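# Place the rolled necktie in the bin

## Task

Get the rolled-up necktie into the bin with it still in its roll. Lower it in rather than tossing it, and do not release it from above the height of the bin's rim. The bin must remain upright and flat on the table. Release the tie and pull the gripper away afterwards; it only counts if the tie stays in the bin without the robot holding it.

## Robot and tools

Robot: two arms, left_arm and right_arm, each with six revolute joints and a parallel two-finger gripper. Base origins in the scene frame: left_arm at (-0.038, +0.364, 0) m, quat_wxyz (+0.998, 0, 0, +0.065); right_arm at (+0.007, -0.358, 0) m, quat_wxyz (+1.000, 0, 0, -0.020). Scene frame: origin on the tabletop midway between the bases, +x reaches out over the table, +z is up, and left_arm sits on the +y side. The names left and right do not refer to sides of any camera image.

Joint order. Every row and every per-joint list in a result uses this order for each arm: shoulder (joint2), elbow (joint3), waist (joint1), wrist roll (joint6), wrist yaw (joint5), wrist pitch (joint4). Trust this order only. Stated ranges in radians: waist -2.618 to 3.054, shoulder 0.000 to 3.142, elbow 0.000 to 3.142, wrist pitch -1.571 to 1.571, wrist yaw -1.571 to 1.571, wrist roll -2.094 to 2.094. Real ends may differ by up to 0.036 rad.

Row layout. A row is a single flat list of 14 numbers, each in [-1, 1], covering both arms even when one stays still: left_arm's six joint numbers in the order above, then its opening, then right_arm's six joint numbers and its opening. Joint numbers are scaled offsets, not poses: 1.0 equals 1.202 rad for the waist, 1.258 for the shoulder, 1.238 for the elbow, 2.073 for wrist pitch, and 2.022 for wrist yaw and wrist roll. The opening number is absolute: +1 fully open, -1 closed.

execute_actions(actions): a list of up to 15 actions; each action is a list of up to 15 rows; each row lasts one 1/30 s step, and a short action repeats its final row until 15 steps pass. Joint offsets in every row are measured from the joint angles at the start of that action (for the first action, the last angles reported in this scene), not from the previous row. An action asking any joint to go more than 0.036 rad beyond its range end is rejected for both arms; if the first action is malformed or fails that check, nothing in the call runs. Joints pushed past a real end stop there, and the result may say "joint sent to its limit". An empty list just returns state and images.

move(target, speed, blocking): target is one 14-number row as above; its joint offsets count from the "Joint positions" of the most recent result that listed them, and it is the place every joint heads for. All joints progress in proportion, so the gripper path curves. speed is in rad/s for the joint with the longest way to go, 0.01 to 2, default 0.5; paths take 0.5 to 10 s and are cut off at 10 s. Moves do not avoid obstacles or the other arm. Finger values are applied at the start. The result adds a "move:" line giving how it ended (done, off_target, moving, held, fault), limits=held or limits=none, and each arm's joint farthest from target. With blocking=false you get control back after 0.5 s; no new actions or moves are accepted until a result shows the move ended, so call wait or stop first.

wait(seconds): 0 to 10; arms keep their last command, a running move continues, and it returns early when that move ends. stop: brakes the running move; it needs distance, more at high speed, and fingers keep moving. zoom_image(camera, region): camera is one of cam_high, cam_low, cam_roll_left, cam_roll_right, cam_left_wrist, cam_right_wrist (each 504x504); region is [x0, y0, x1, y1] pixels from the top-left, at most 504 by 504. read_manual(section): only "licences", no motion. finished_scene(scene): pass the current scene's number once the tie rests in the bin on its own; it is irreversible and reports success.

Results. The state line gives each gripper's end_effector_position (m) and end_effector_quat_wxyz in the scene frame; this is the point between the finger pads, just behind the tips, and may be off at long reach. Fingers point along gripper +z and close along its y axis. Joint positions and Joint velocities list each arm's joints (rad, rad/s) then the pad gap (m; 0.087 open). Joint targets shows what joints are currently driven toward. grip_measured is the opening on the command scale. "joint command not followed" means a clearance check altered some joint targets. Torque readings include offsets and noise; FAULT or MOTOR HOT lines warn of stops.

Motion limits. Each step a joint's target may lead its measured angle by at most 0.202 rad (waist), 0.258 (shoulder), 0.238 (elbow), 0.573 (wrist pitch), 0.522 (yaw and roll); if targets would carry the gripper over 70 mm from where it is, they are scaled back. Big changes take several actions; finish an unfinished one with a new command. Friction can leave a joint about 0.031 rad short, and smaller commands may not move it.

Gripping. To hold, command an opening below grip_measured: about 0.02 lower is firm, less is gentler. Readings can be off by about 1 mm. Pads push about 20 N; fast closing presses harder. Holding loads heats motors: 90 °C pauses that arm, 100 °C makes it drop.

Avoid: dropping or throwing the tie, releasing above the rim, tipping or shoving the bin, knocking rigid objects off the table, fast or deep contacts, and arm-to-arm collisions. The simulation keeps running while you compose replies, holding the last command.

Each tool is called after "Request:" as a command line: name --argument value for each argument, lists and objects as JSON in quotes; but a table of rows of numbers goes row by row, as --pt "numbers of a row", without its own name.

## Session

Request:
execute_actions --actions '[]'

Scene clock: 0.00 s.
left_arm: end_effector_position=(+0.3461, +0.4117, +0.3669) grip_measured=+1.000 end_effector_quat_wxyz=(+0.712, -0.046, +0.700, +0.036) | right_arm: end_effector_position=(+0.3875, -0.3707, +0.3590) grip_measured=+0.984 end_effector_quat_wxyz=(+0.703, +0.017, +0.710, -0.011)
Joint names: [shoulder, elbow, waist, wrist roll, wrist yaw, wrist pitch]
Joint positions: left_arm=[ 1.063  1.064  0.002 -0.016  0.015  0.016  0.087] | right_arm=[ 1.042  1.049  0.01   0.008  0.009 -0.017  0.087]
Joint velocities: left_arm=[-0.007 -0.002  0.007 -0.022 -0.066 -0.051  0.   ] | right_arm=[-0.002  0.007  0.017  0.022  0.007 -0.066  0.   ]
Joint torques (N m, as the arm reports them, + toward a larger angle): no reading
Joint targets: left_arm=[1.063 1.064 0.002 -0.016 0.015 0.016] | right_arm=[1.042 1.049 0.010 0.008 0.009 -0.017]

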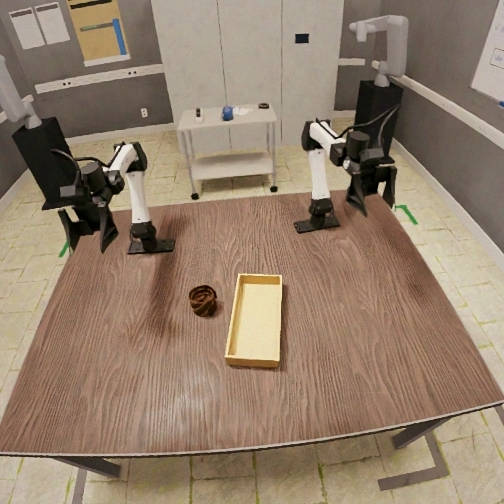

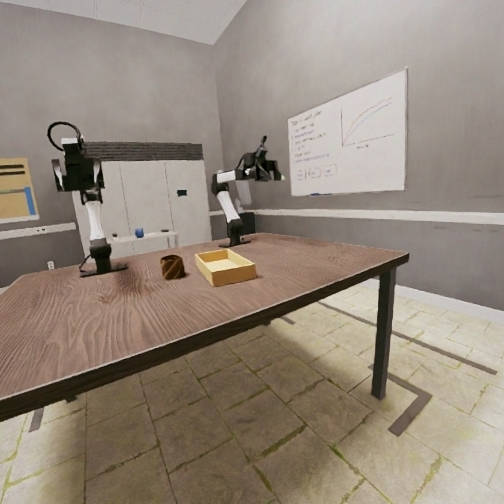

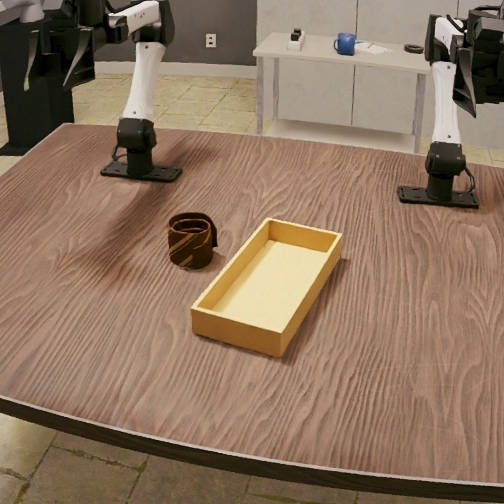

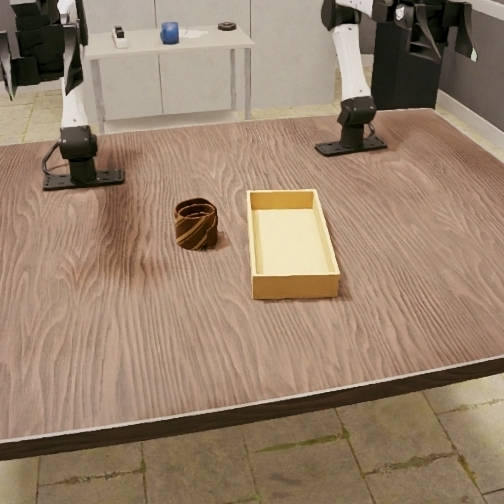

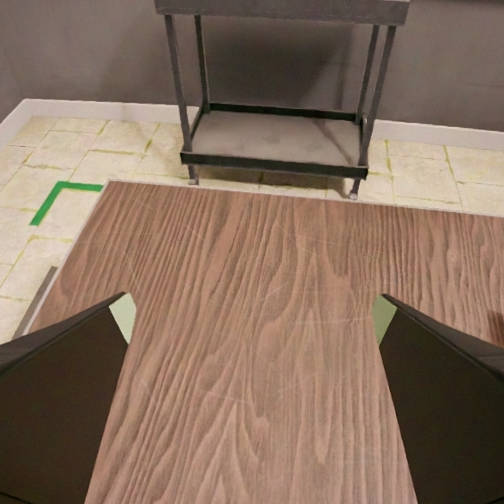

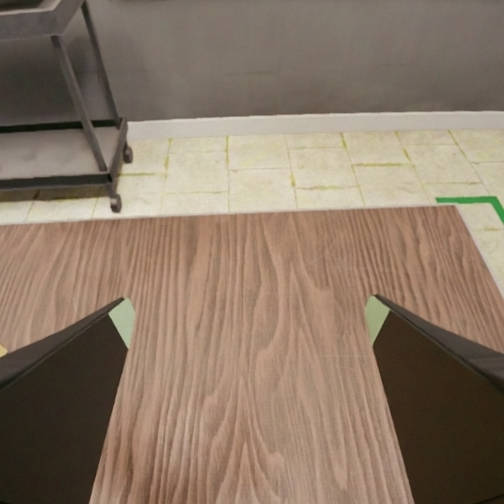

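Request:
zoom_image --camera "cam_high" --region '[178, 275, 238, 325]'

Request:
zoom_image --camera "cam_high" --region '[120, 220, 360, 380]'

Request:
zoom_image --camera "cam_roll_left" --region '[155, 200, 235, 275]'

Request:
zoom_image --camera "cam_roll_right" --region '[160, 185, 240, 260]'

Region (178, 275, 238, 325) of cam_high's 504x504 image, scaled by 8.400, with more detail than that image has.

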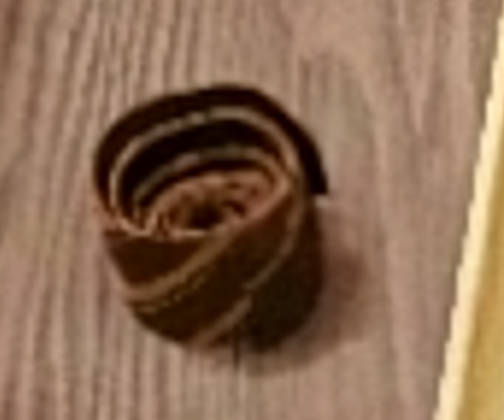

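Region (120, 220, 360, 380) of cam_high's 504x504 image, scaled by 2.100, with more detail than that image has.

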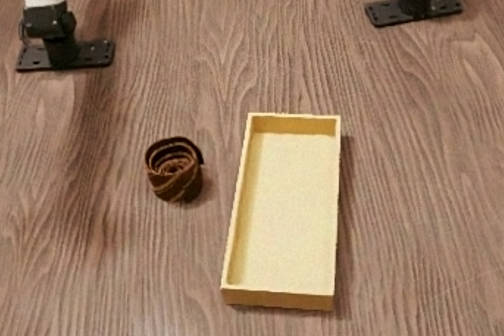

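Region (155, 200, 235, 275) of cam_roll_left's 504x504 image, scaled by 6.300, with more detail than that image has; it fills the top 472 rows of this view, and the rest is white.

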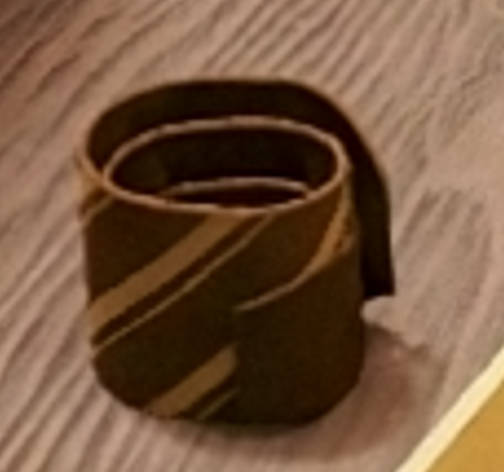

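Region (160, 185, 240, 260) of cam_roll_right's 504x504 image, scaled by 6.300, with more detail than that image has; it fills the top 472 rows of this view, and the rest is white.

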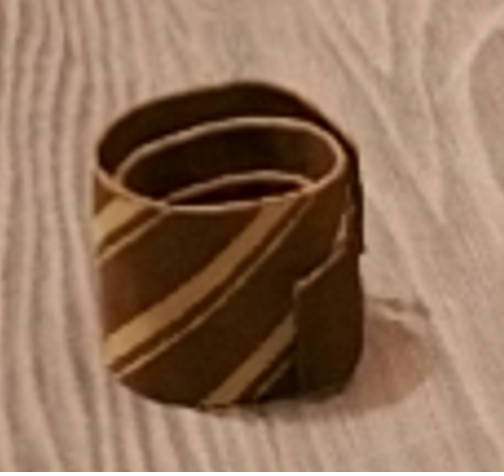

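Request:
move --target '[0, 0, 0, 0, 0, 0, 1, 0.7581, 0.6276, 0.5173, -0.3338, -0.1296, -0.5456, 1]' --speed 0.9

Scene clock: 38.93 s.
left_arm: end_effector_position=(+0.3461, +0.4117, +0.3669) grip_measured=+1.000 end_effector_quat_wxyz=(+0.712, -0.046, +0.700, +0.036) | right_arm: end_effector_position=(+0.3375, -0.1147, +0.1180) grip_measured=+0.984 end_effector_quat_wxyz=(+0.130, -0.591, +0.788, +0.115)
Joint names: [shoulder, elbow, waist, wrist roll, wrist yaw, wrist pitch]
Joint positions: left_arm=[ 1.063  1.064  0.002 -0.016  0.015  0.016  0.087] | right_arm=[ 1.988  1.802  0.633 -0.662 -0.242 -1.132  0.087]
Joint velocities: left_arm=[-0.012 -0.002 -0.007 -0.022 -0.007 -0.007  0.   ] | right_arm=[ 0.007  0.002  0.002  0.007 -0.007  0.007  0.   ]
Joint torques (N m, as the arm reports them, + toward a larger angle): left_arm=[-2.66  8.01 -0.03 -0.08 -0.05  2.14] | right_arm=[-9.8   9.86 -0.15 -0.06 -0.34  0.67]
Joint targets: left_arm=[1.063 1.064 0.002 -0.016 0.015 0.016] | right_arm=[1.995 1.826 0.632 -0.667 -0.253 -1.148]
move: off_target (right_arm); limits=none; left_arm: farthest joint: the waist, 0.000 radians from its target (0.000 radians at the start); right_arm: farthest joint: the elbow, 0.024 radians from its target (0.777 radians at the start)

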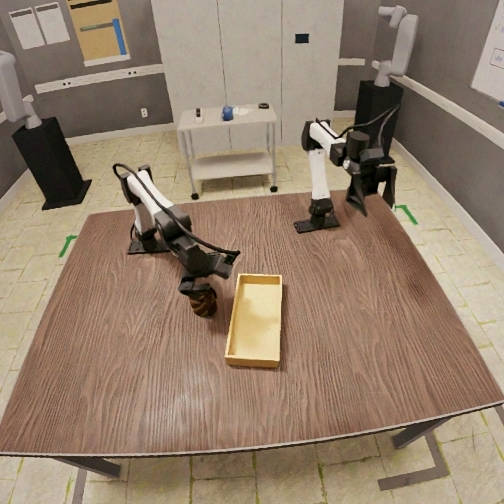

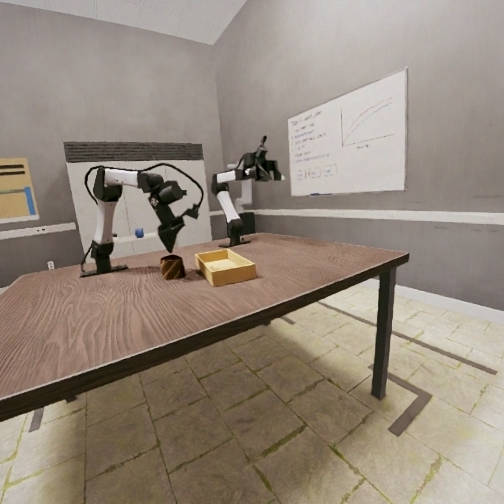

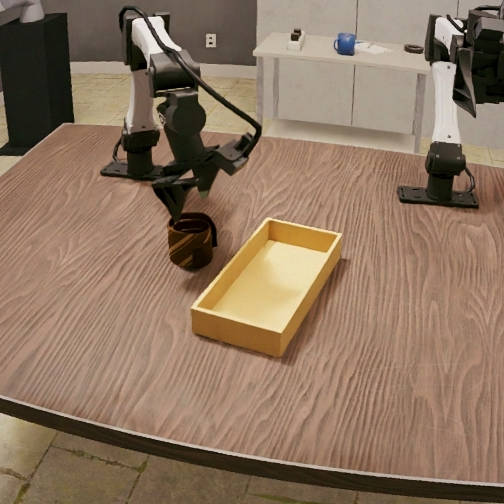

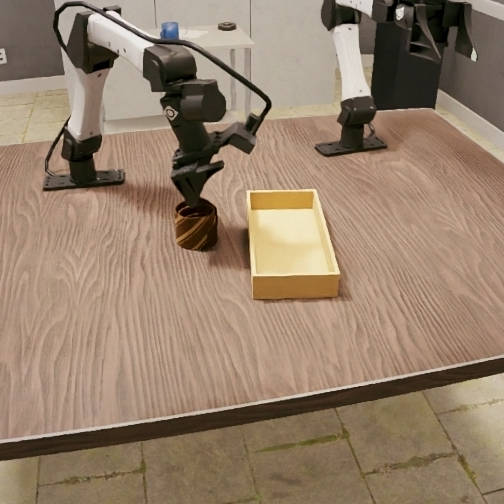

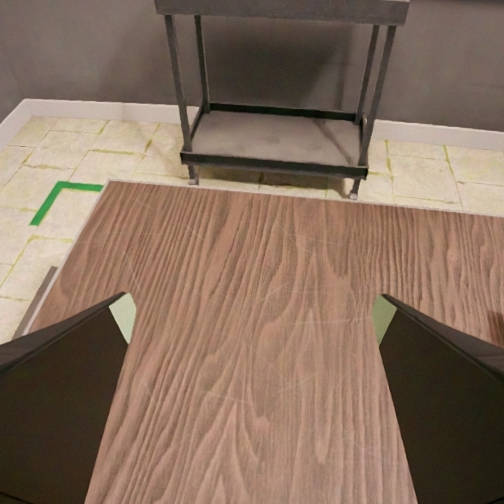

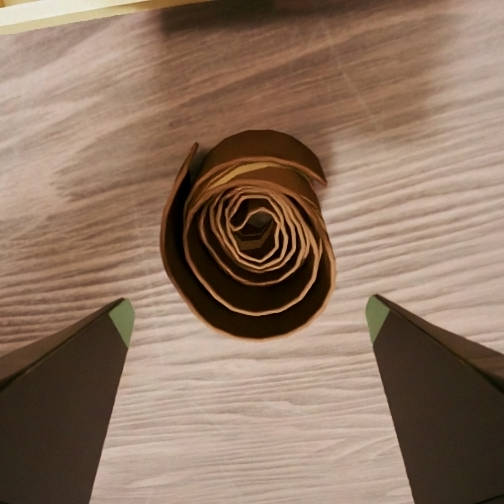

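Request:
move --target '[0, 0, 0, 0, 0, 0, 1, 0.0, -0.1527, 0.0, 0.0, 0.0, 0.088, 1]' --speed 0.35

Scene clock: 65.70 s.
left_arm: end_effector_position=(+0.3461, +0.4117, +0.3669) grip_measured=+1.000 end_effector_quat_wxyz=(+0.712, -0.046, +0.700, +0.036) | right_arm: end_effector_position=(+0.3345, -0.1167, +0.0752) grip_measured=+0.984 end_effector_quat_wxyz=(+0.125, -0.591, +0.789, +0.116)
Joint names: [shoulder, elbow, waist, wrist roll, wrist yaw, wrist pitch]
Joint positions: left_arm=[ 1.063  1.064  0.002 -0.016  0.015  0.016  0.087] | right_arm=[ 1.988  1.633  0.633 -0.662 -0.242 -0.972  0.087]
Joint velocities: left_arm=[ 0.007 -0.017 -0.017 -0.051  0.066 -0.007  0.   ] | right_arm=[-0.007 -0.012 -0.012 -0.022  0.007 -0.051  0.   ]
Joint torques (N m, as the arm reports them, + toward a larger angle): left_arm=[-2.69  8.01 -0.04 -0.1  -0.06  2.14] | right_arm=[-10.32   6.17  -0.05   0.01  -0.25   1.  ]
Joint targets: left_arm=[1.063 1.064 0.002 -0.016 0.015 0.016] | right_arm=[1.988 1.613 0.633 -0.662 -0.242 -0.949]
move: off_target (right_arm); limits=none; left_arm: farthest joint: the waist, 0.000 radians from its target (0.000 radians at the start); right_arm: farthest joint: the wrist pitch, 0.023 radians from its target (0.183 radians at the start)

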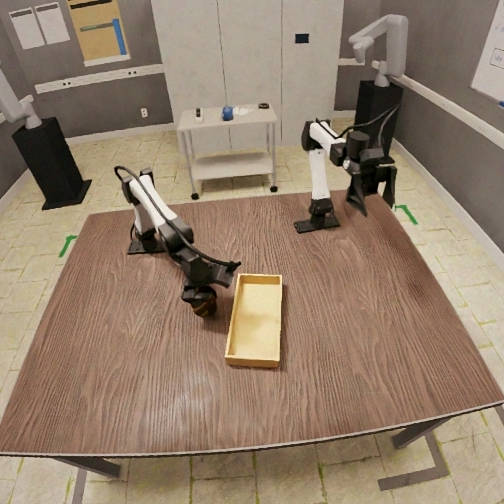

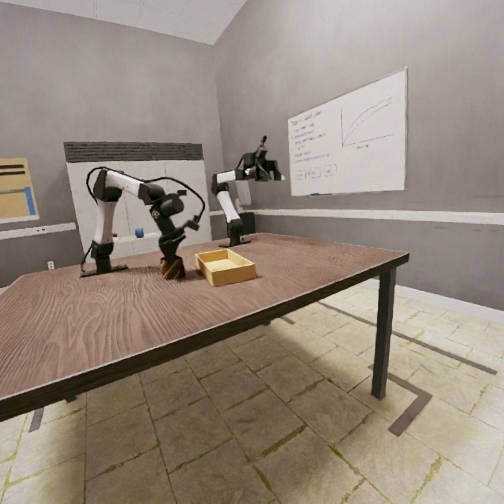

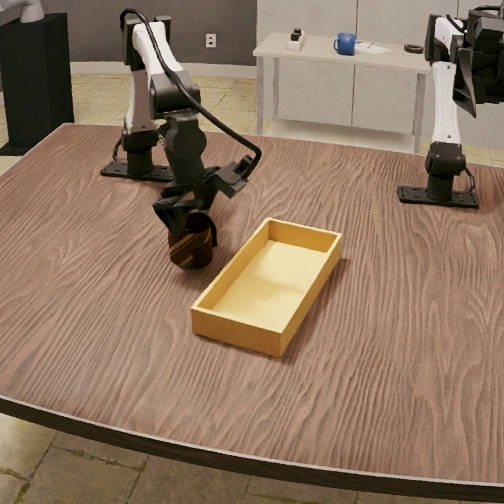

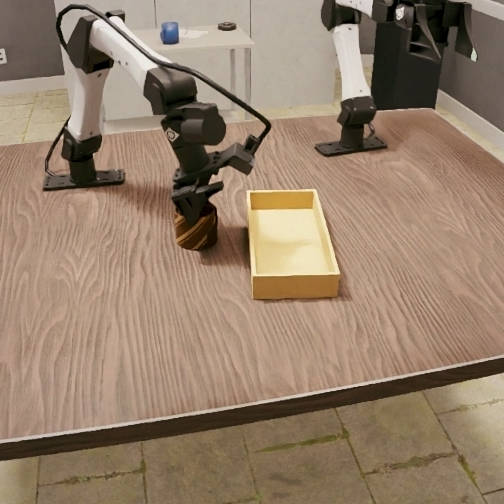

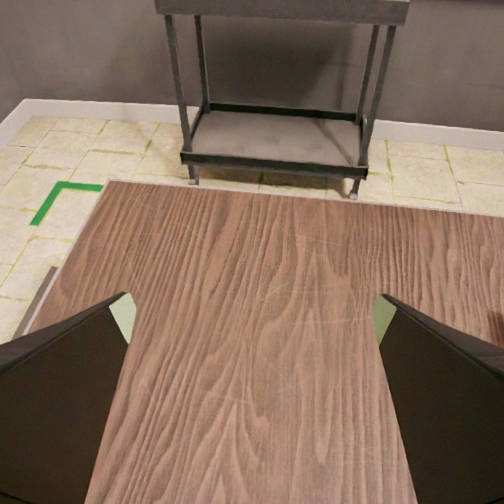

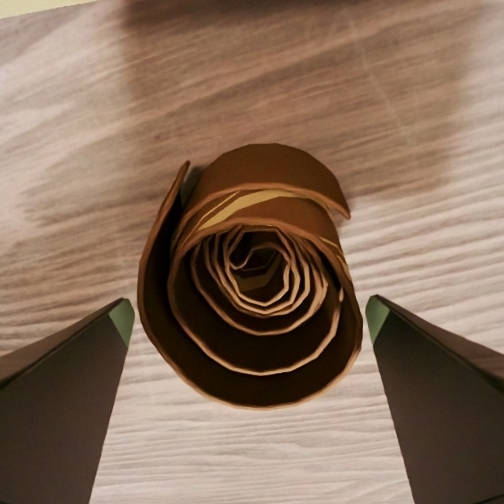

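Request:
execute_actions --actions '[]'

Scene clock: 79.50 s.
left_arm: end_effector_position=(+0.3461, +0.4117, +0.3669) grip_measured=+1.000 end_effector_quat_wxyz=(+0.712, -0.046, +0.700, +0.036) | right_arm: end_effector_position=(+0.3346, -0.1167, +0.0752) grip_measured=+0.984 end_effector_quat_wxyz=(+0.125, -0.591, +0.789, +0.116)
Joint names: [shoulder, elbow, waist, wrist roll, wrist yaw, wrist pitch]
Joint positions: left_arm=[ 1.063  1.064  0.002 -0.016  0.015  0.016  0.087] | right_arm=[ 1.988  1.633  0.633 -0.662 -0.242 -0.972  0.087]
Joint velocities: left_arm=[-0.017 -0.022 -0.002  0.007  0.007 -0.022  0.   ] | right_arm=[ 0.002 -0.012 -0.027 -0.022  0.022 -0.022  0.001]
Joint torques (N m, as the arm reports them, + toward a larger angle): left_arm=[-2.72  7.99 -0.06 -0.1  -0.07  2.14] | right_arm=[-10.36   6.16  -0.03   0.01  -0.24   1.  ]
Joint targets: left_arm=[1.063 1.064 0.002 -0.016 0.015 0.016] | right_arm=[1.988 1.613 0.633 -0.662 -0.242 -0.949]

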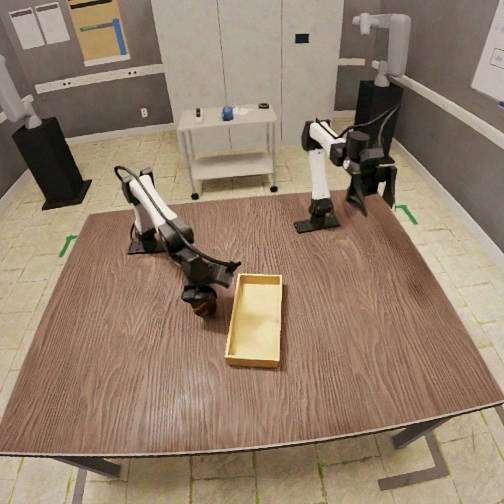

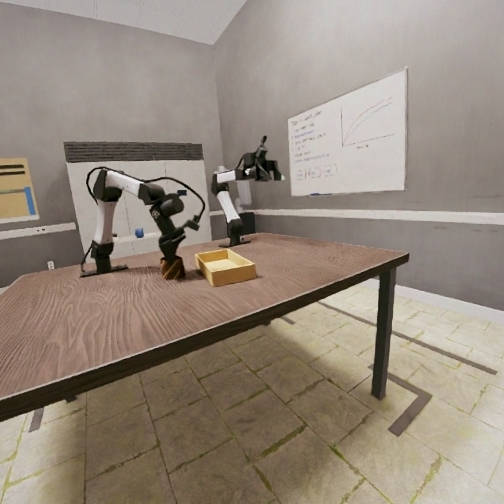

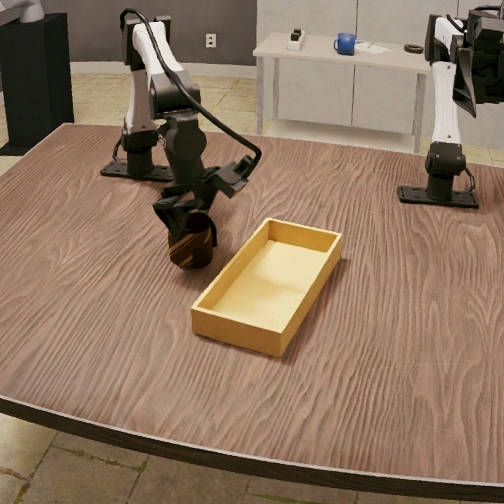

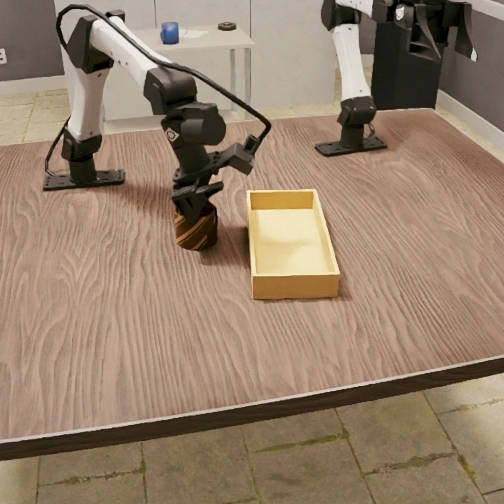

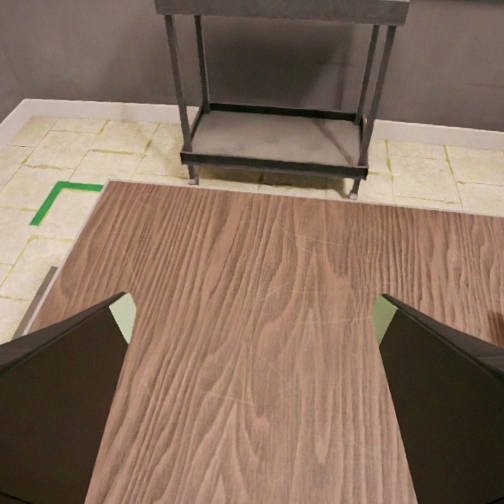

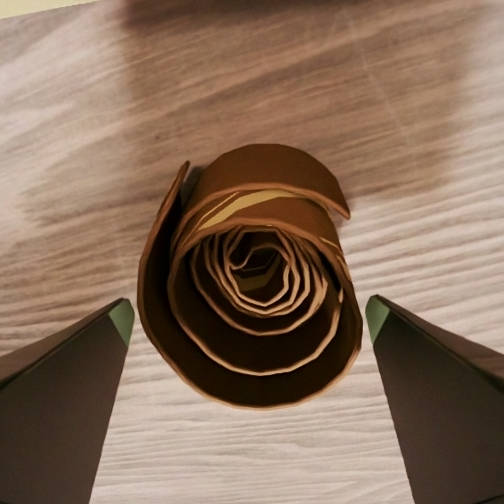

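Request:
move --target '[0,0,0,0,0,0,1, 0,-0.164,0,0,0,0.122,1]' --speed 0.35

Scene clock: 86.93 s.
left_arm: end_effector_position=(+0.3461, +0.4117, +0.3669) grip_measured=+1.000 end_effector_quat_wxyz=(+0.712, -0.046, +0.700, +0.036) | right_arm: end_effector_position=(+0.3367, -0.1152, +0.0319) grip_measured=+0.984 end_effector_quat_wxyz=(+0.149, -0.591, +0.785, +0.114)
Joint names: [shoulder, elbow, waist, wrist roll, wrist yaw, wrist pitch]
Joint positions: left_arm=[ 1.063  1.064  0.002 -0.016  0.015  0.016  0.087] | right_arm=[ 1.988  1.451  0.633 -0.662 -0.242 -0.742  0.087]
Joint velocities: left_arm=[-0.017 -0.017  0.002 -0.022  0.051 -0.022  0.   ] | right_arm=[ 0.002  0.002 -0.017 -0.022  0.007 -0.037  0.   ]
Joint torques (N m, as the arm reports them, + toward a larger angle): left_arm=[-2.67  8.01 -0.07 -0.08 -0.06  2.14] | right_arm=[-10.22   6.01  -0.02   0.01  -0.24   1.08]
Joint targets: left_arm=[1.063 1.064 0.002 -0.016 0.015 0.016] | right_arm=[1.988 1.430 0.633 -0.662 -0.242 -0.719]
move: off_target (right_arm); limits=none; left_arm: farthest joint: the waist, 0.000 radians from its target (0.000 radians at the start); right_arm: farthest joint: the wrist pitch, 0.023 radians from its target (0.252 radians at the start)

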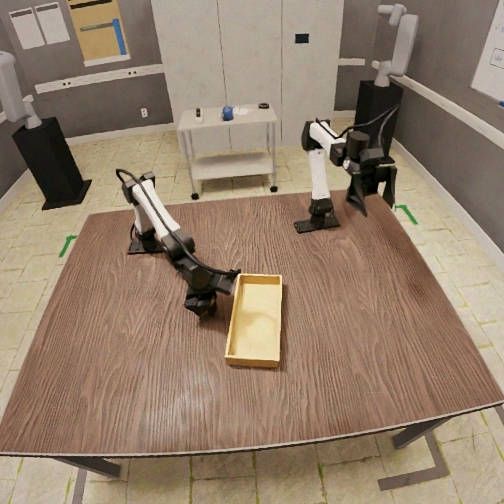

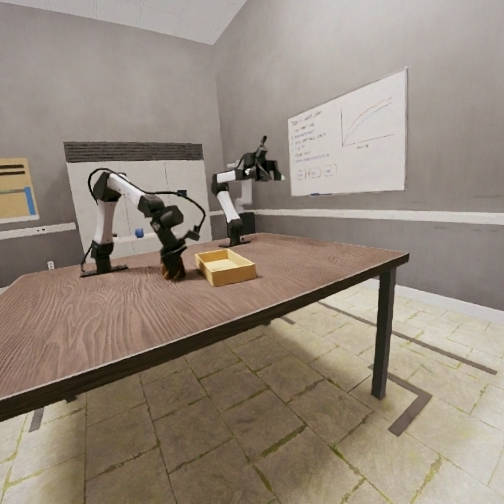

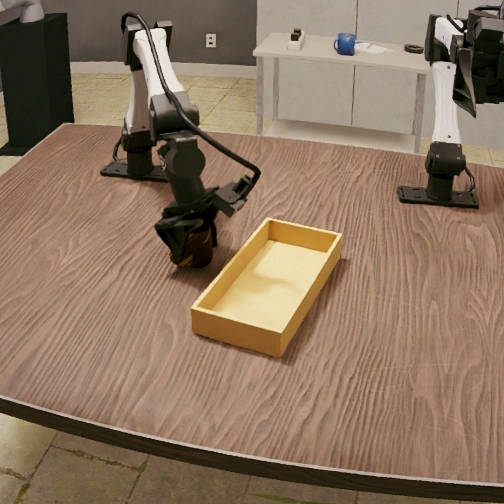

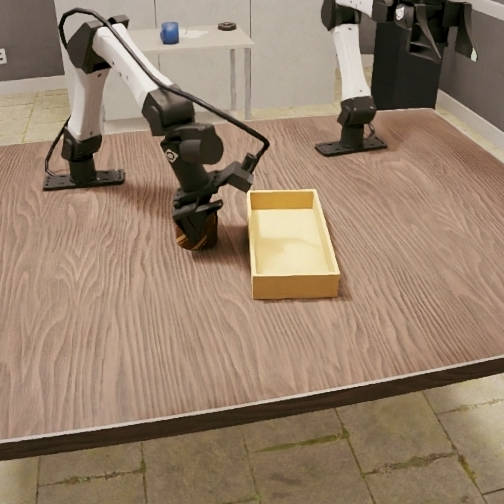

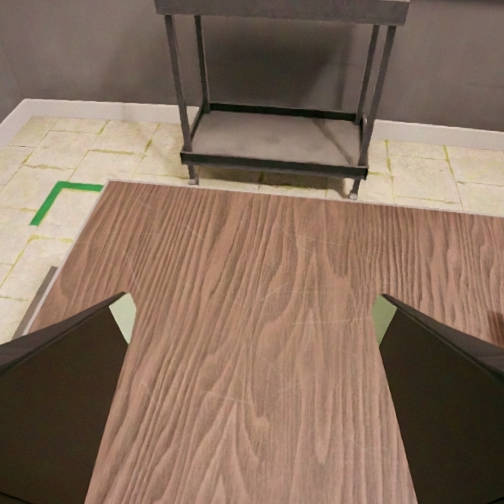

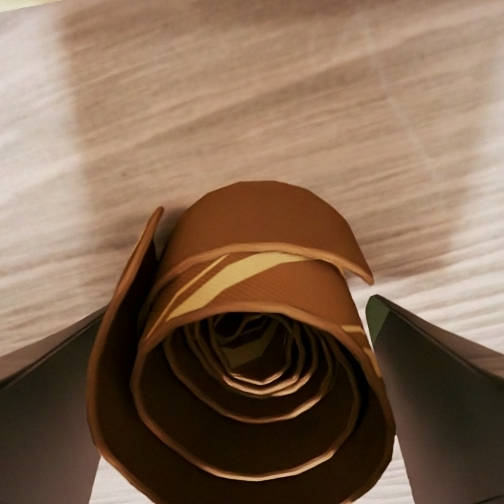

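Request:
execute_actions --actions '[[[0,0,0,0,0,0,1,0,0,0,0,0,0,0.93],[0,0,0,0,0,0,1,0,0,0,0,0,0,0.88],[0,0,0,0,0,0,1,0,0,0,0,0,0,0.83],[0,0,0,0,0,0,1,0,0,0,0,0,0,0.78],[0,0,0,0,0,0,1,0,0,0,0,0,0,0.73],[0,0,0,0,0,0,1,0,0,0,0,0,0,0.68],[0,0,0,0,0,0,1,0,0,0,0,0,0,0.63],[0,0,0,0,0,0,1,0,0,0,0,0,0,0.58],[0,0,0,0,0,0,1,0,0,0,0,0,0,0.53],[0,0,0,0,0,0,1,0,0,0,0,0,0,0.48],[0,0,0,0,0,0,1,0,0,0,0,0,0,0.43],[0,0,0,0,0,0,1,0,0,0,0,0,0,0.38],[0,0,0,0,0,0,1,0,0,0,0,0,0,0.33],[0,0,0,0,0,0,1,0,0,0,0,0,0,0.28],[0,0,0,0,0,0,1,0,0,0,0,0,0,0.23]],[[0,0,0,0,0,0,1,0,0,0,0,0,0,0.19],[0,0,0,0,0,0,1,0,0,0,0,0,0,0.15],[0,0,0,0,0,0,1,0,0,0,0,0,0,0.11],[0,0,0,0,0,0,1,0,0,0,0,0,0,0.07],[0,0,0,0,0,0,1,0,0,0,0,0,0,0.04],[0,0,0,0,0,0,1,0,0,0,0,0,0,0.01],[0,0,0,0,0,0,1,0,0,0,0,0,0,-0.02],[0,0,0,0,0,0,1,0,0,0,0,0,0,-0.04],[0,0,0,0,0,0,1,0,0,0,0,0,0,-0.06],[0,0,0,0,0,0,1,0,0,0,0,0,0,-0.08],[0,0,0,0,0,0,1,0,0,0,0,0,0,-0.095],[0,0,0,0,0,0,1,0,0,0,0,0,0,-0.11],[0,0,0,0,0,0,1,0,0,0,0,0,0,-0.12],[0,0,0,0,0,0,1,0,0,0,0,0,0,-0.13],[0,0,0,0,0,0,1,0,0,0,0,0,0,-0.14]]]'

Scene clock: 105.70 s.
left_arm: end_effector_position=(+0.3461, +0.4117, +0.3669) grip_measured=+1.000 end_effector_quat_wxyz=(+0.712, -0.046, +0.700, +0.036) | right_arm: end_effector_position=(+0.3368, -0.1152, +0.0319) grip_measured=-0.130 end_effector_quat_wxyz=(+0.149, -0.591, +0.785, +0.114)
Joint names: [shoulder, elbow, waist, wrist roll, wrist yaw, wrist pitch]
Joint positions: left_arm=[ 1.063  1.064  0.002 -0.016  0.015  0.016  0.087] | right_arm=[ 1.988  1.451  0.633 -0.662 -0.242 -0.741  0.038]
Joint velocities: left_arm=[ 0.007 -0.002  0.007 -0.066  0.022 -0.022  0.   ] | right_arm=[-0.012  0.002  0.002 -0.037 -0.007  0.051 -0.01 ]
Joint torques (N m, as the arm reports them, + toward a larger angle): left_arm=[-2.69  8.04 -0.06 -0.09 -0.07  2.14] | right_arm=[-10.22   7.74  -0.02   0.01  -0.24   0.89]
Joint targets: left_arm=[1.063 1.064 0.002 -0.016 0.015 0.016] | right_arm=[1.988 1.451 0.633 -0.662 -0.242 -0.741]

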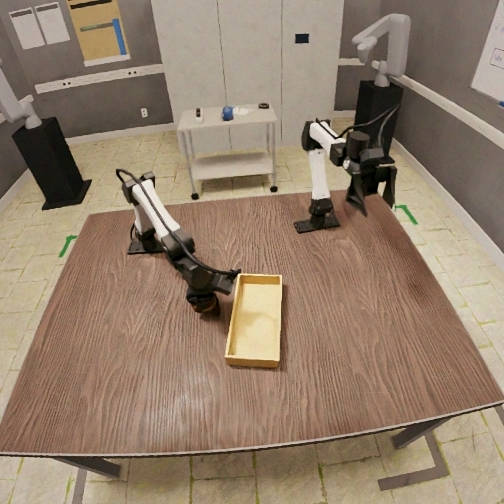

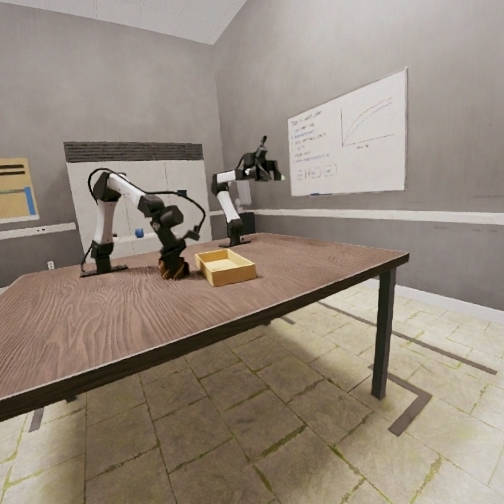

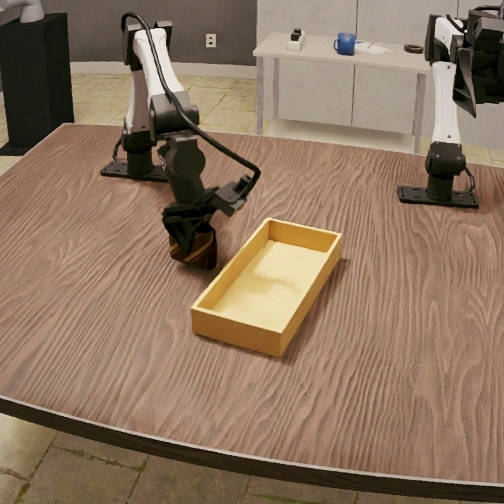

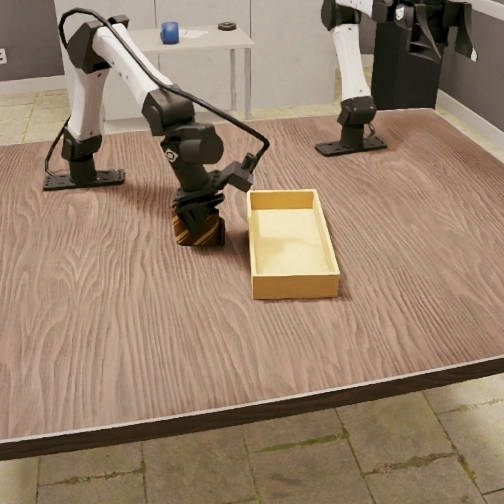

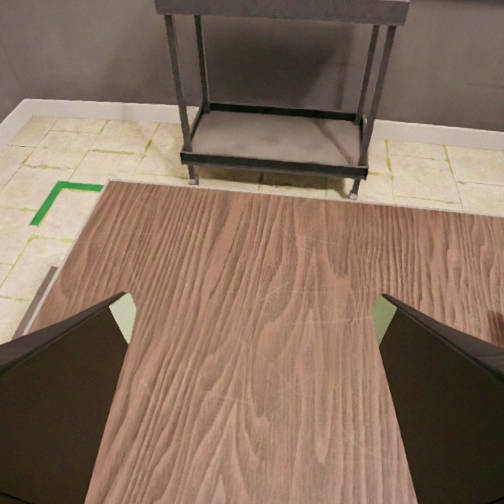

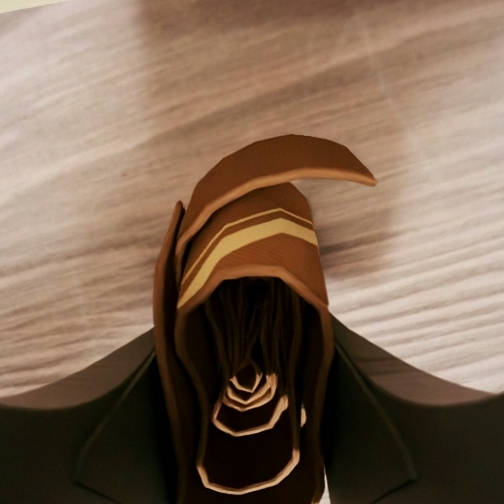

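Request:
execute_actions --actions '[]'

Scene clock: 107.33 s.
left_arm: end_effector_position=(+0.3461, +0.4117, +0.3669) grip_measured=+1.000 end_effector_quat_wxyz=(+0.712, -0.046, +0.700, +0.036) | right_arm: end_effector_position=(+0.3368, -0.1152, +0.0319) grip_measured=-0.134 end_effector_quat_wxyz=(+0.149, -0.591, +0.785, +0.114)
Joint names: [shoulder, elbow, waist, wrist roll, wrist yaw, wrist pitch]
Joint positions: left_arm=[ 1.063  1.064  0.002 -0.016  0.015  0.016  0.087] | right_arm=[ 1.988  1.451  0.633 -0.662 -0.242 -0.741  0.038]
Joint velocities: left_arm=[0.012 0.012 0.012 0.022 0.066 0.022 0.   ] | right_arm=[ 0.002 -0.002  0.012  0.022 -0.037  0.037 -0.   ]
Joint torques (N m, as the arm reports them, + toward a larger angle): left_arm=[-2.68  8.03 -0.05 -0.09 -0.06  2.13] | right_arm=[-10.23   7.73  -0.04   0.01  -0.24   0.88]
Joint targets: left_arm=[1.063 1.064 0.002 -0.016 0.015 0.016] | right_arm=[1.988 1.451 0.633 -0.662 -0.242 -0.741]

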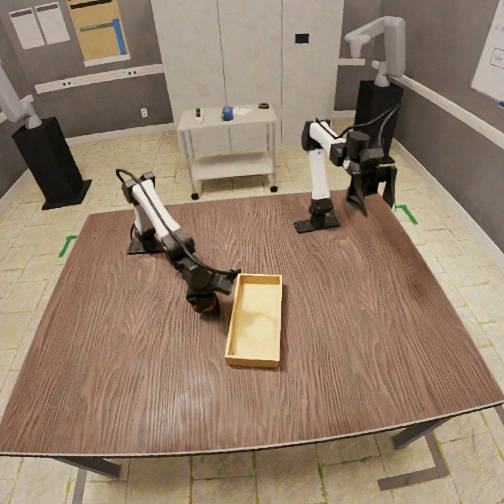

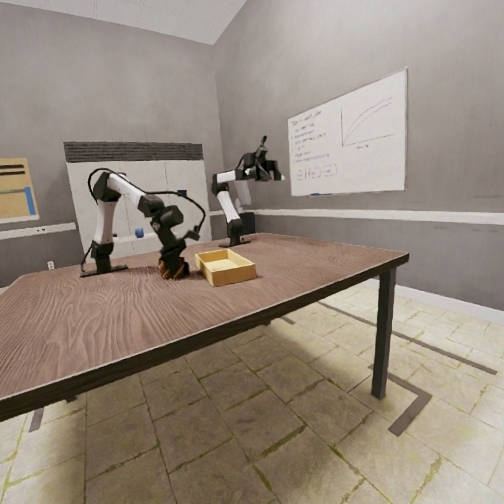

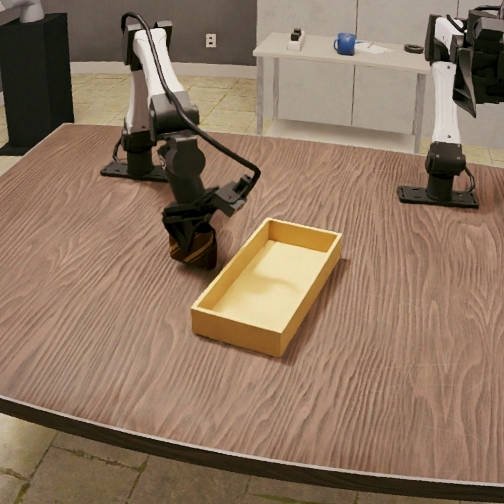

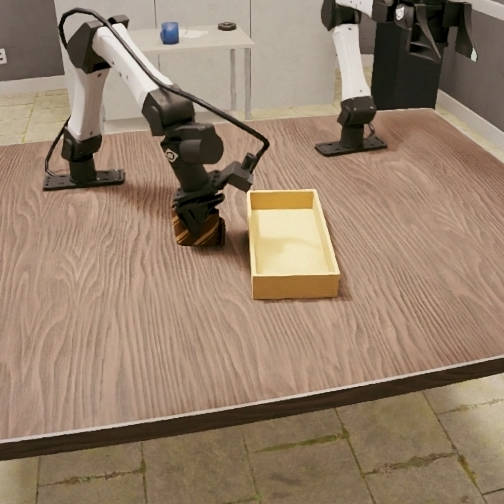

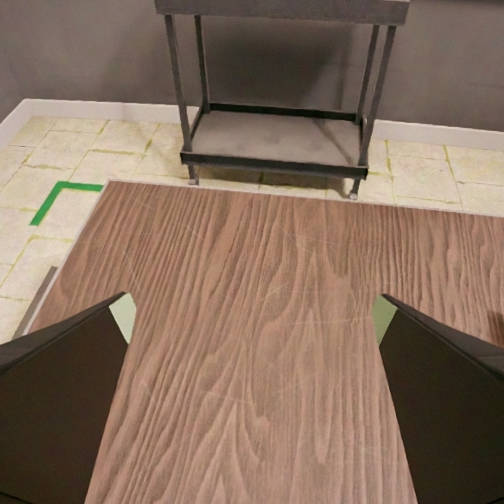

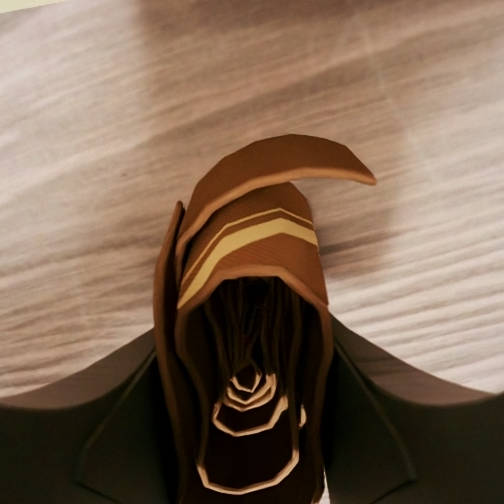

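Request:
move --target '[0,0,0,0,0,0,1, 0,0.2476,0.036,0.167,0.059,-0.1,-0.165]' --speed 0.5

Scene clock: 149.37 s.
left_arm: end_effector_position=(+0.3461, +0.4117, +0.3669) grip_measured=+1.000 end_effector_quat_wxyz=(+0.712, -0.046, +0.700, +0.036) | right_arm: end_effector_position=(+0.3545, -0.0946, +0.1056) grip_measured=-0.136 end_effector_quat_wxyz=(+0.178, -0.462, +0.864, +0.091)
Joint names: [shoulder, elbow, waist, wrist roll, wrist yaw, wrist pitch]
Joint positions: left_arm=[ 1.063  1.064  0.002 -0.016  0.015  0.016  0.087] | right_arm=[ 1.988  1.736  0.668 -0.33  -0.13  -0.937  0.038]
Joint velocities: left_arm=[ 0.002 -0.012 -0.022 -0.007  0.007  0.022  0.   ] | right_arm=[ 0.007  0.002  0.002  0.022 -0.037 -0.081  0.001]
Joint torques (N m, as the arm reports them, + toward a larger angle): left_arm=[-2.66  7.99 -0.06 -0.09 -0.06  2.13] | right_arm=[-10.6    9.97   0.74   0.05  -0.11   0.95]
Joint targets: left_arm=[1.063 1.064 0.002 -0.016 0.015 0.016] | right_arm=[1.988 1.758 0.676 -0.325 -0.123 -0.949]
move: off_target (right_arm); limits=none; left_arm: farthest joint: the waist, 0.000 radians from its target (0.000 radians at the start); right_arm: farthest joint: the elbow, 0.022 radians from its target (0.307 radians at the start)

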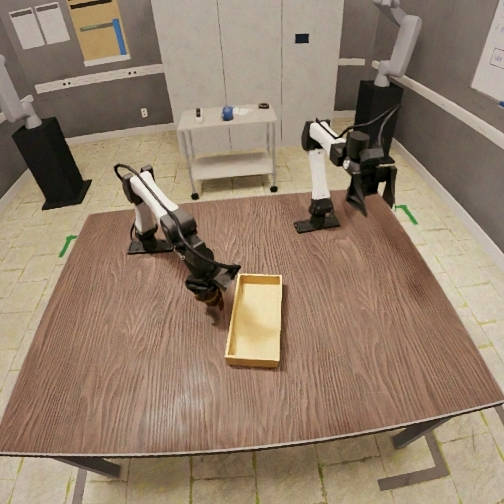

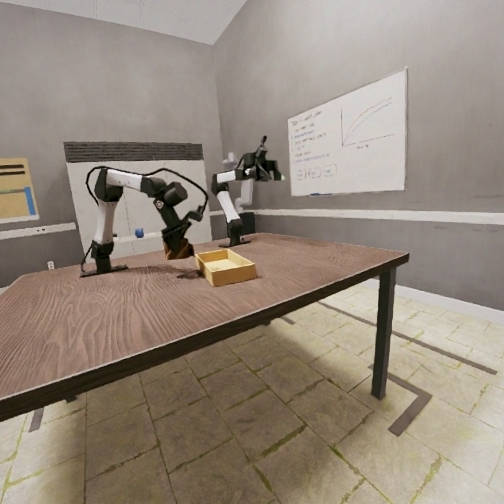

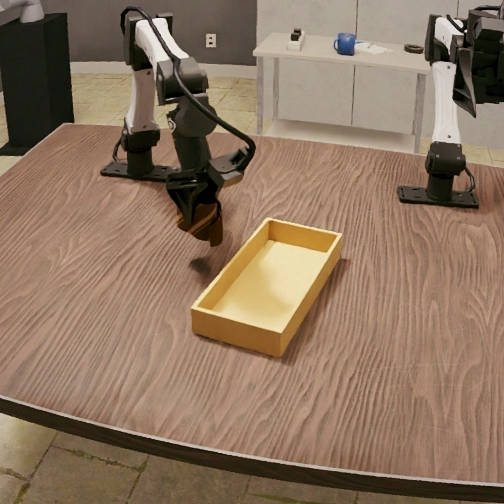

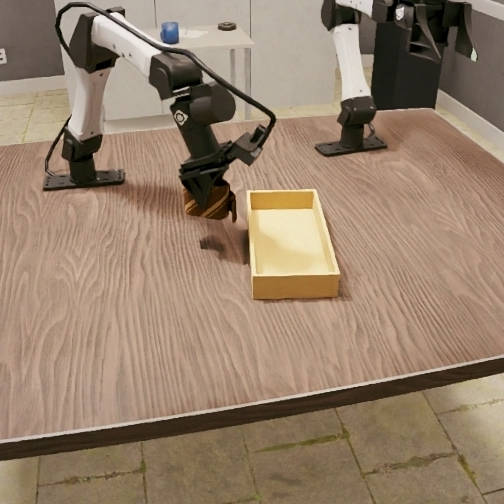

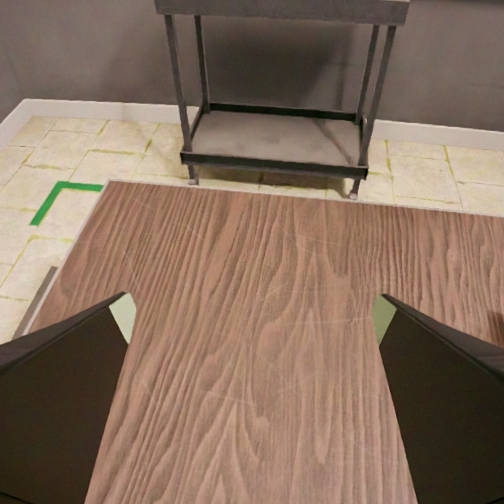

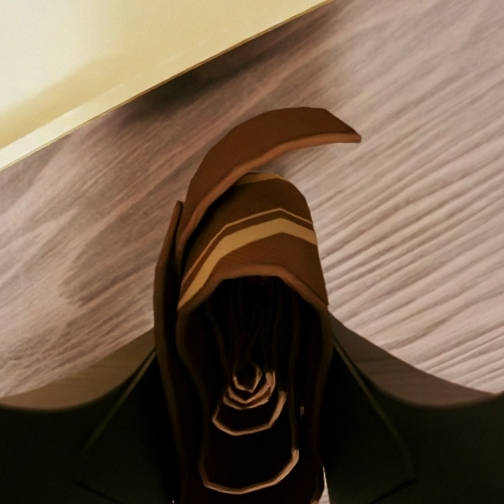

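Request:
zoom_image --camera "cam_low" --region '[130, 200, 270, 300]'

Request:
zoom_image --camera "cam_roll_right" --region '[150, 140, 350, 310]'

Region (130, 200, 270, 300) of cam_low's 504x504 image, scaled by 3.600, with more detail than that image has; it fills the top 360 rows of this view, and the rest is white.

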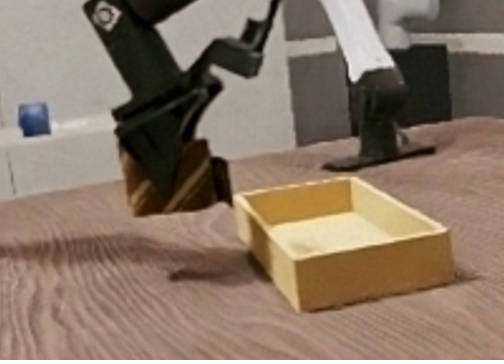

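Region (150, 140, 350, 310) of cam_roll_right's 504x504 image, scaled by 2.520, with more detail than that image has; it fills the top 428 rows of this view, and the rest is white.

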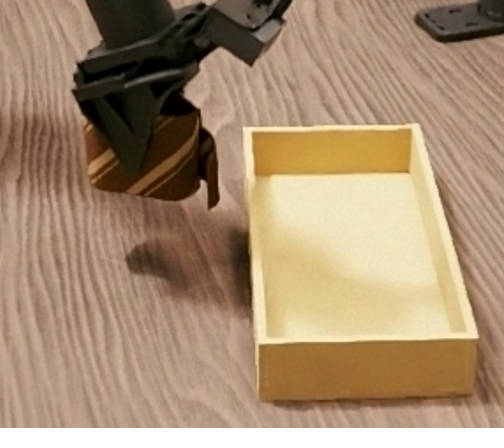

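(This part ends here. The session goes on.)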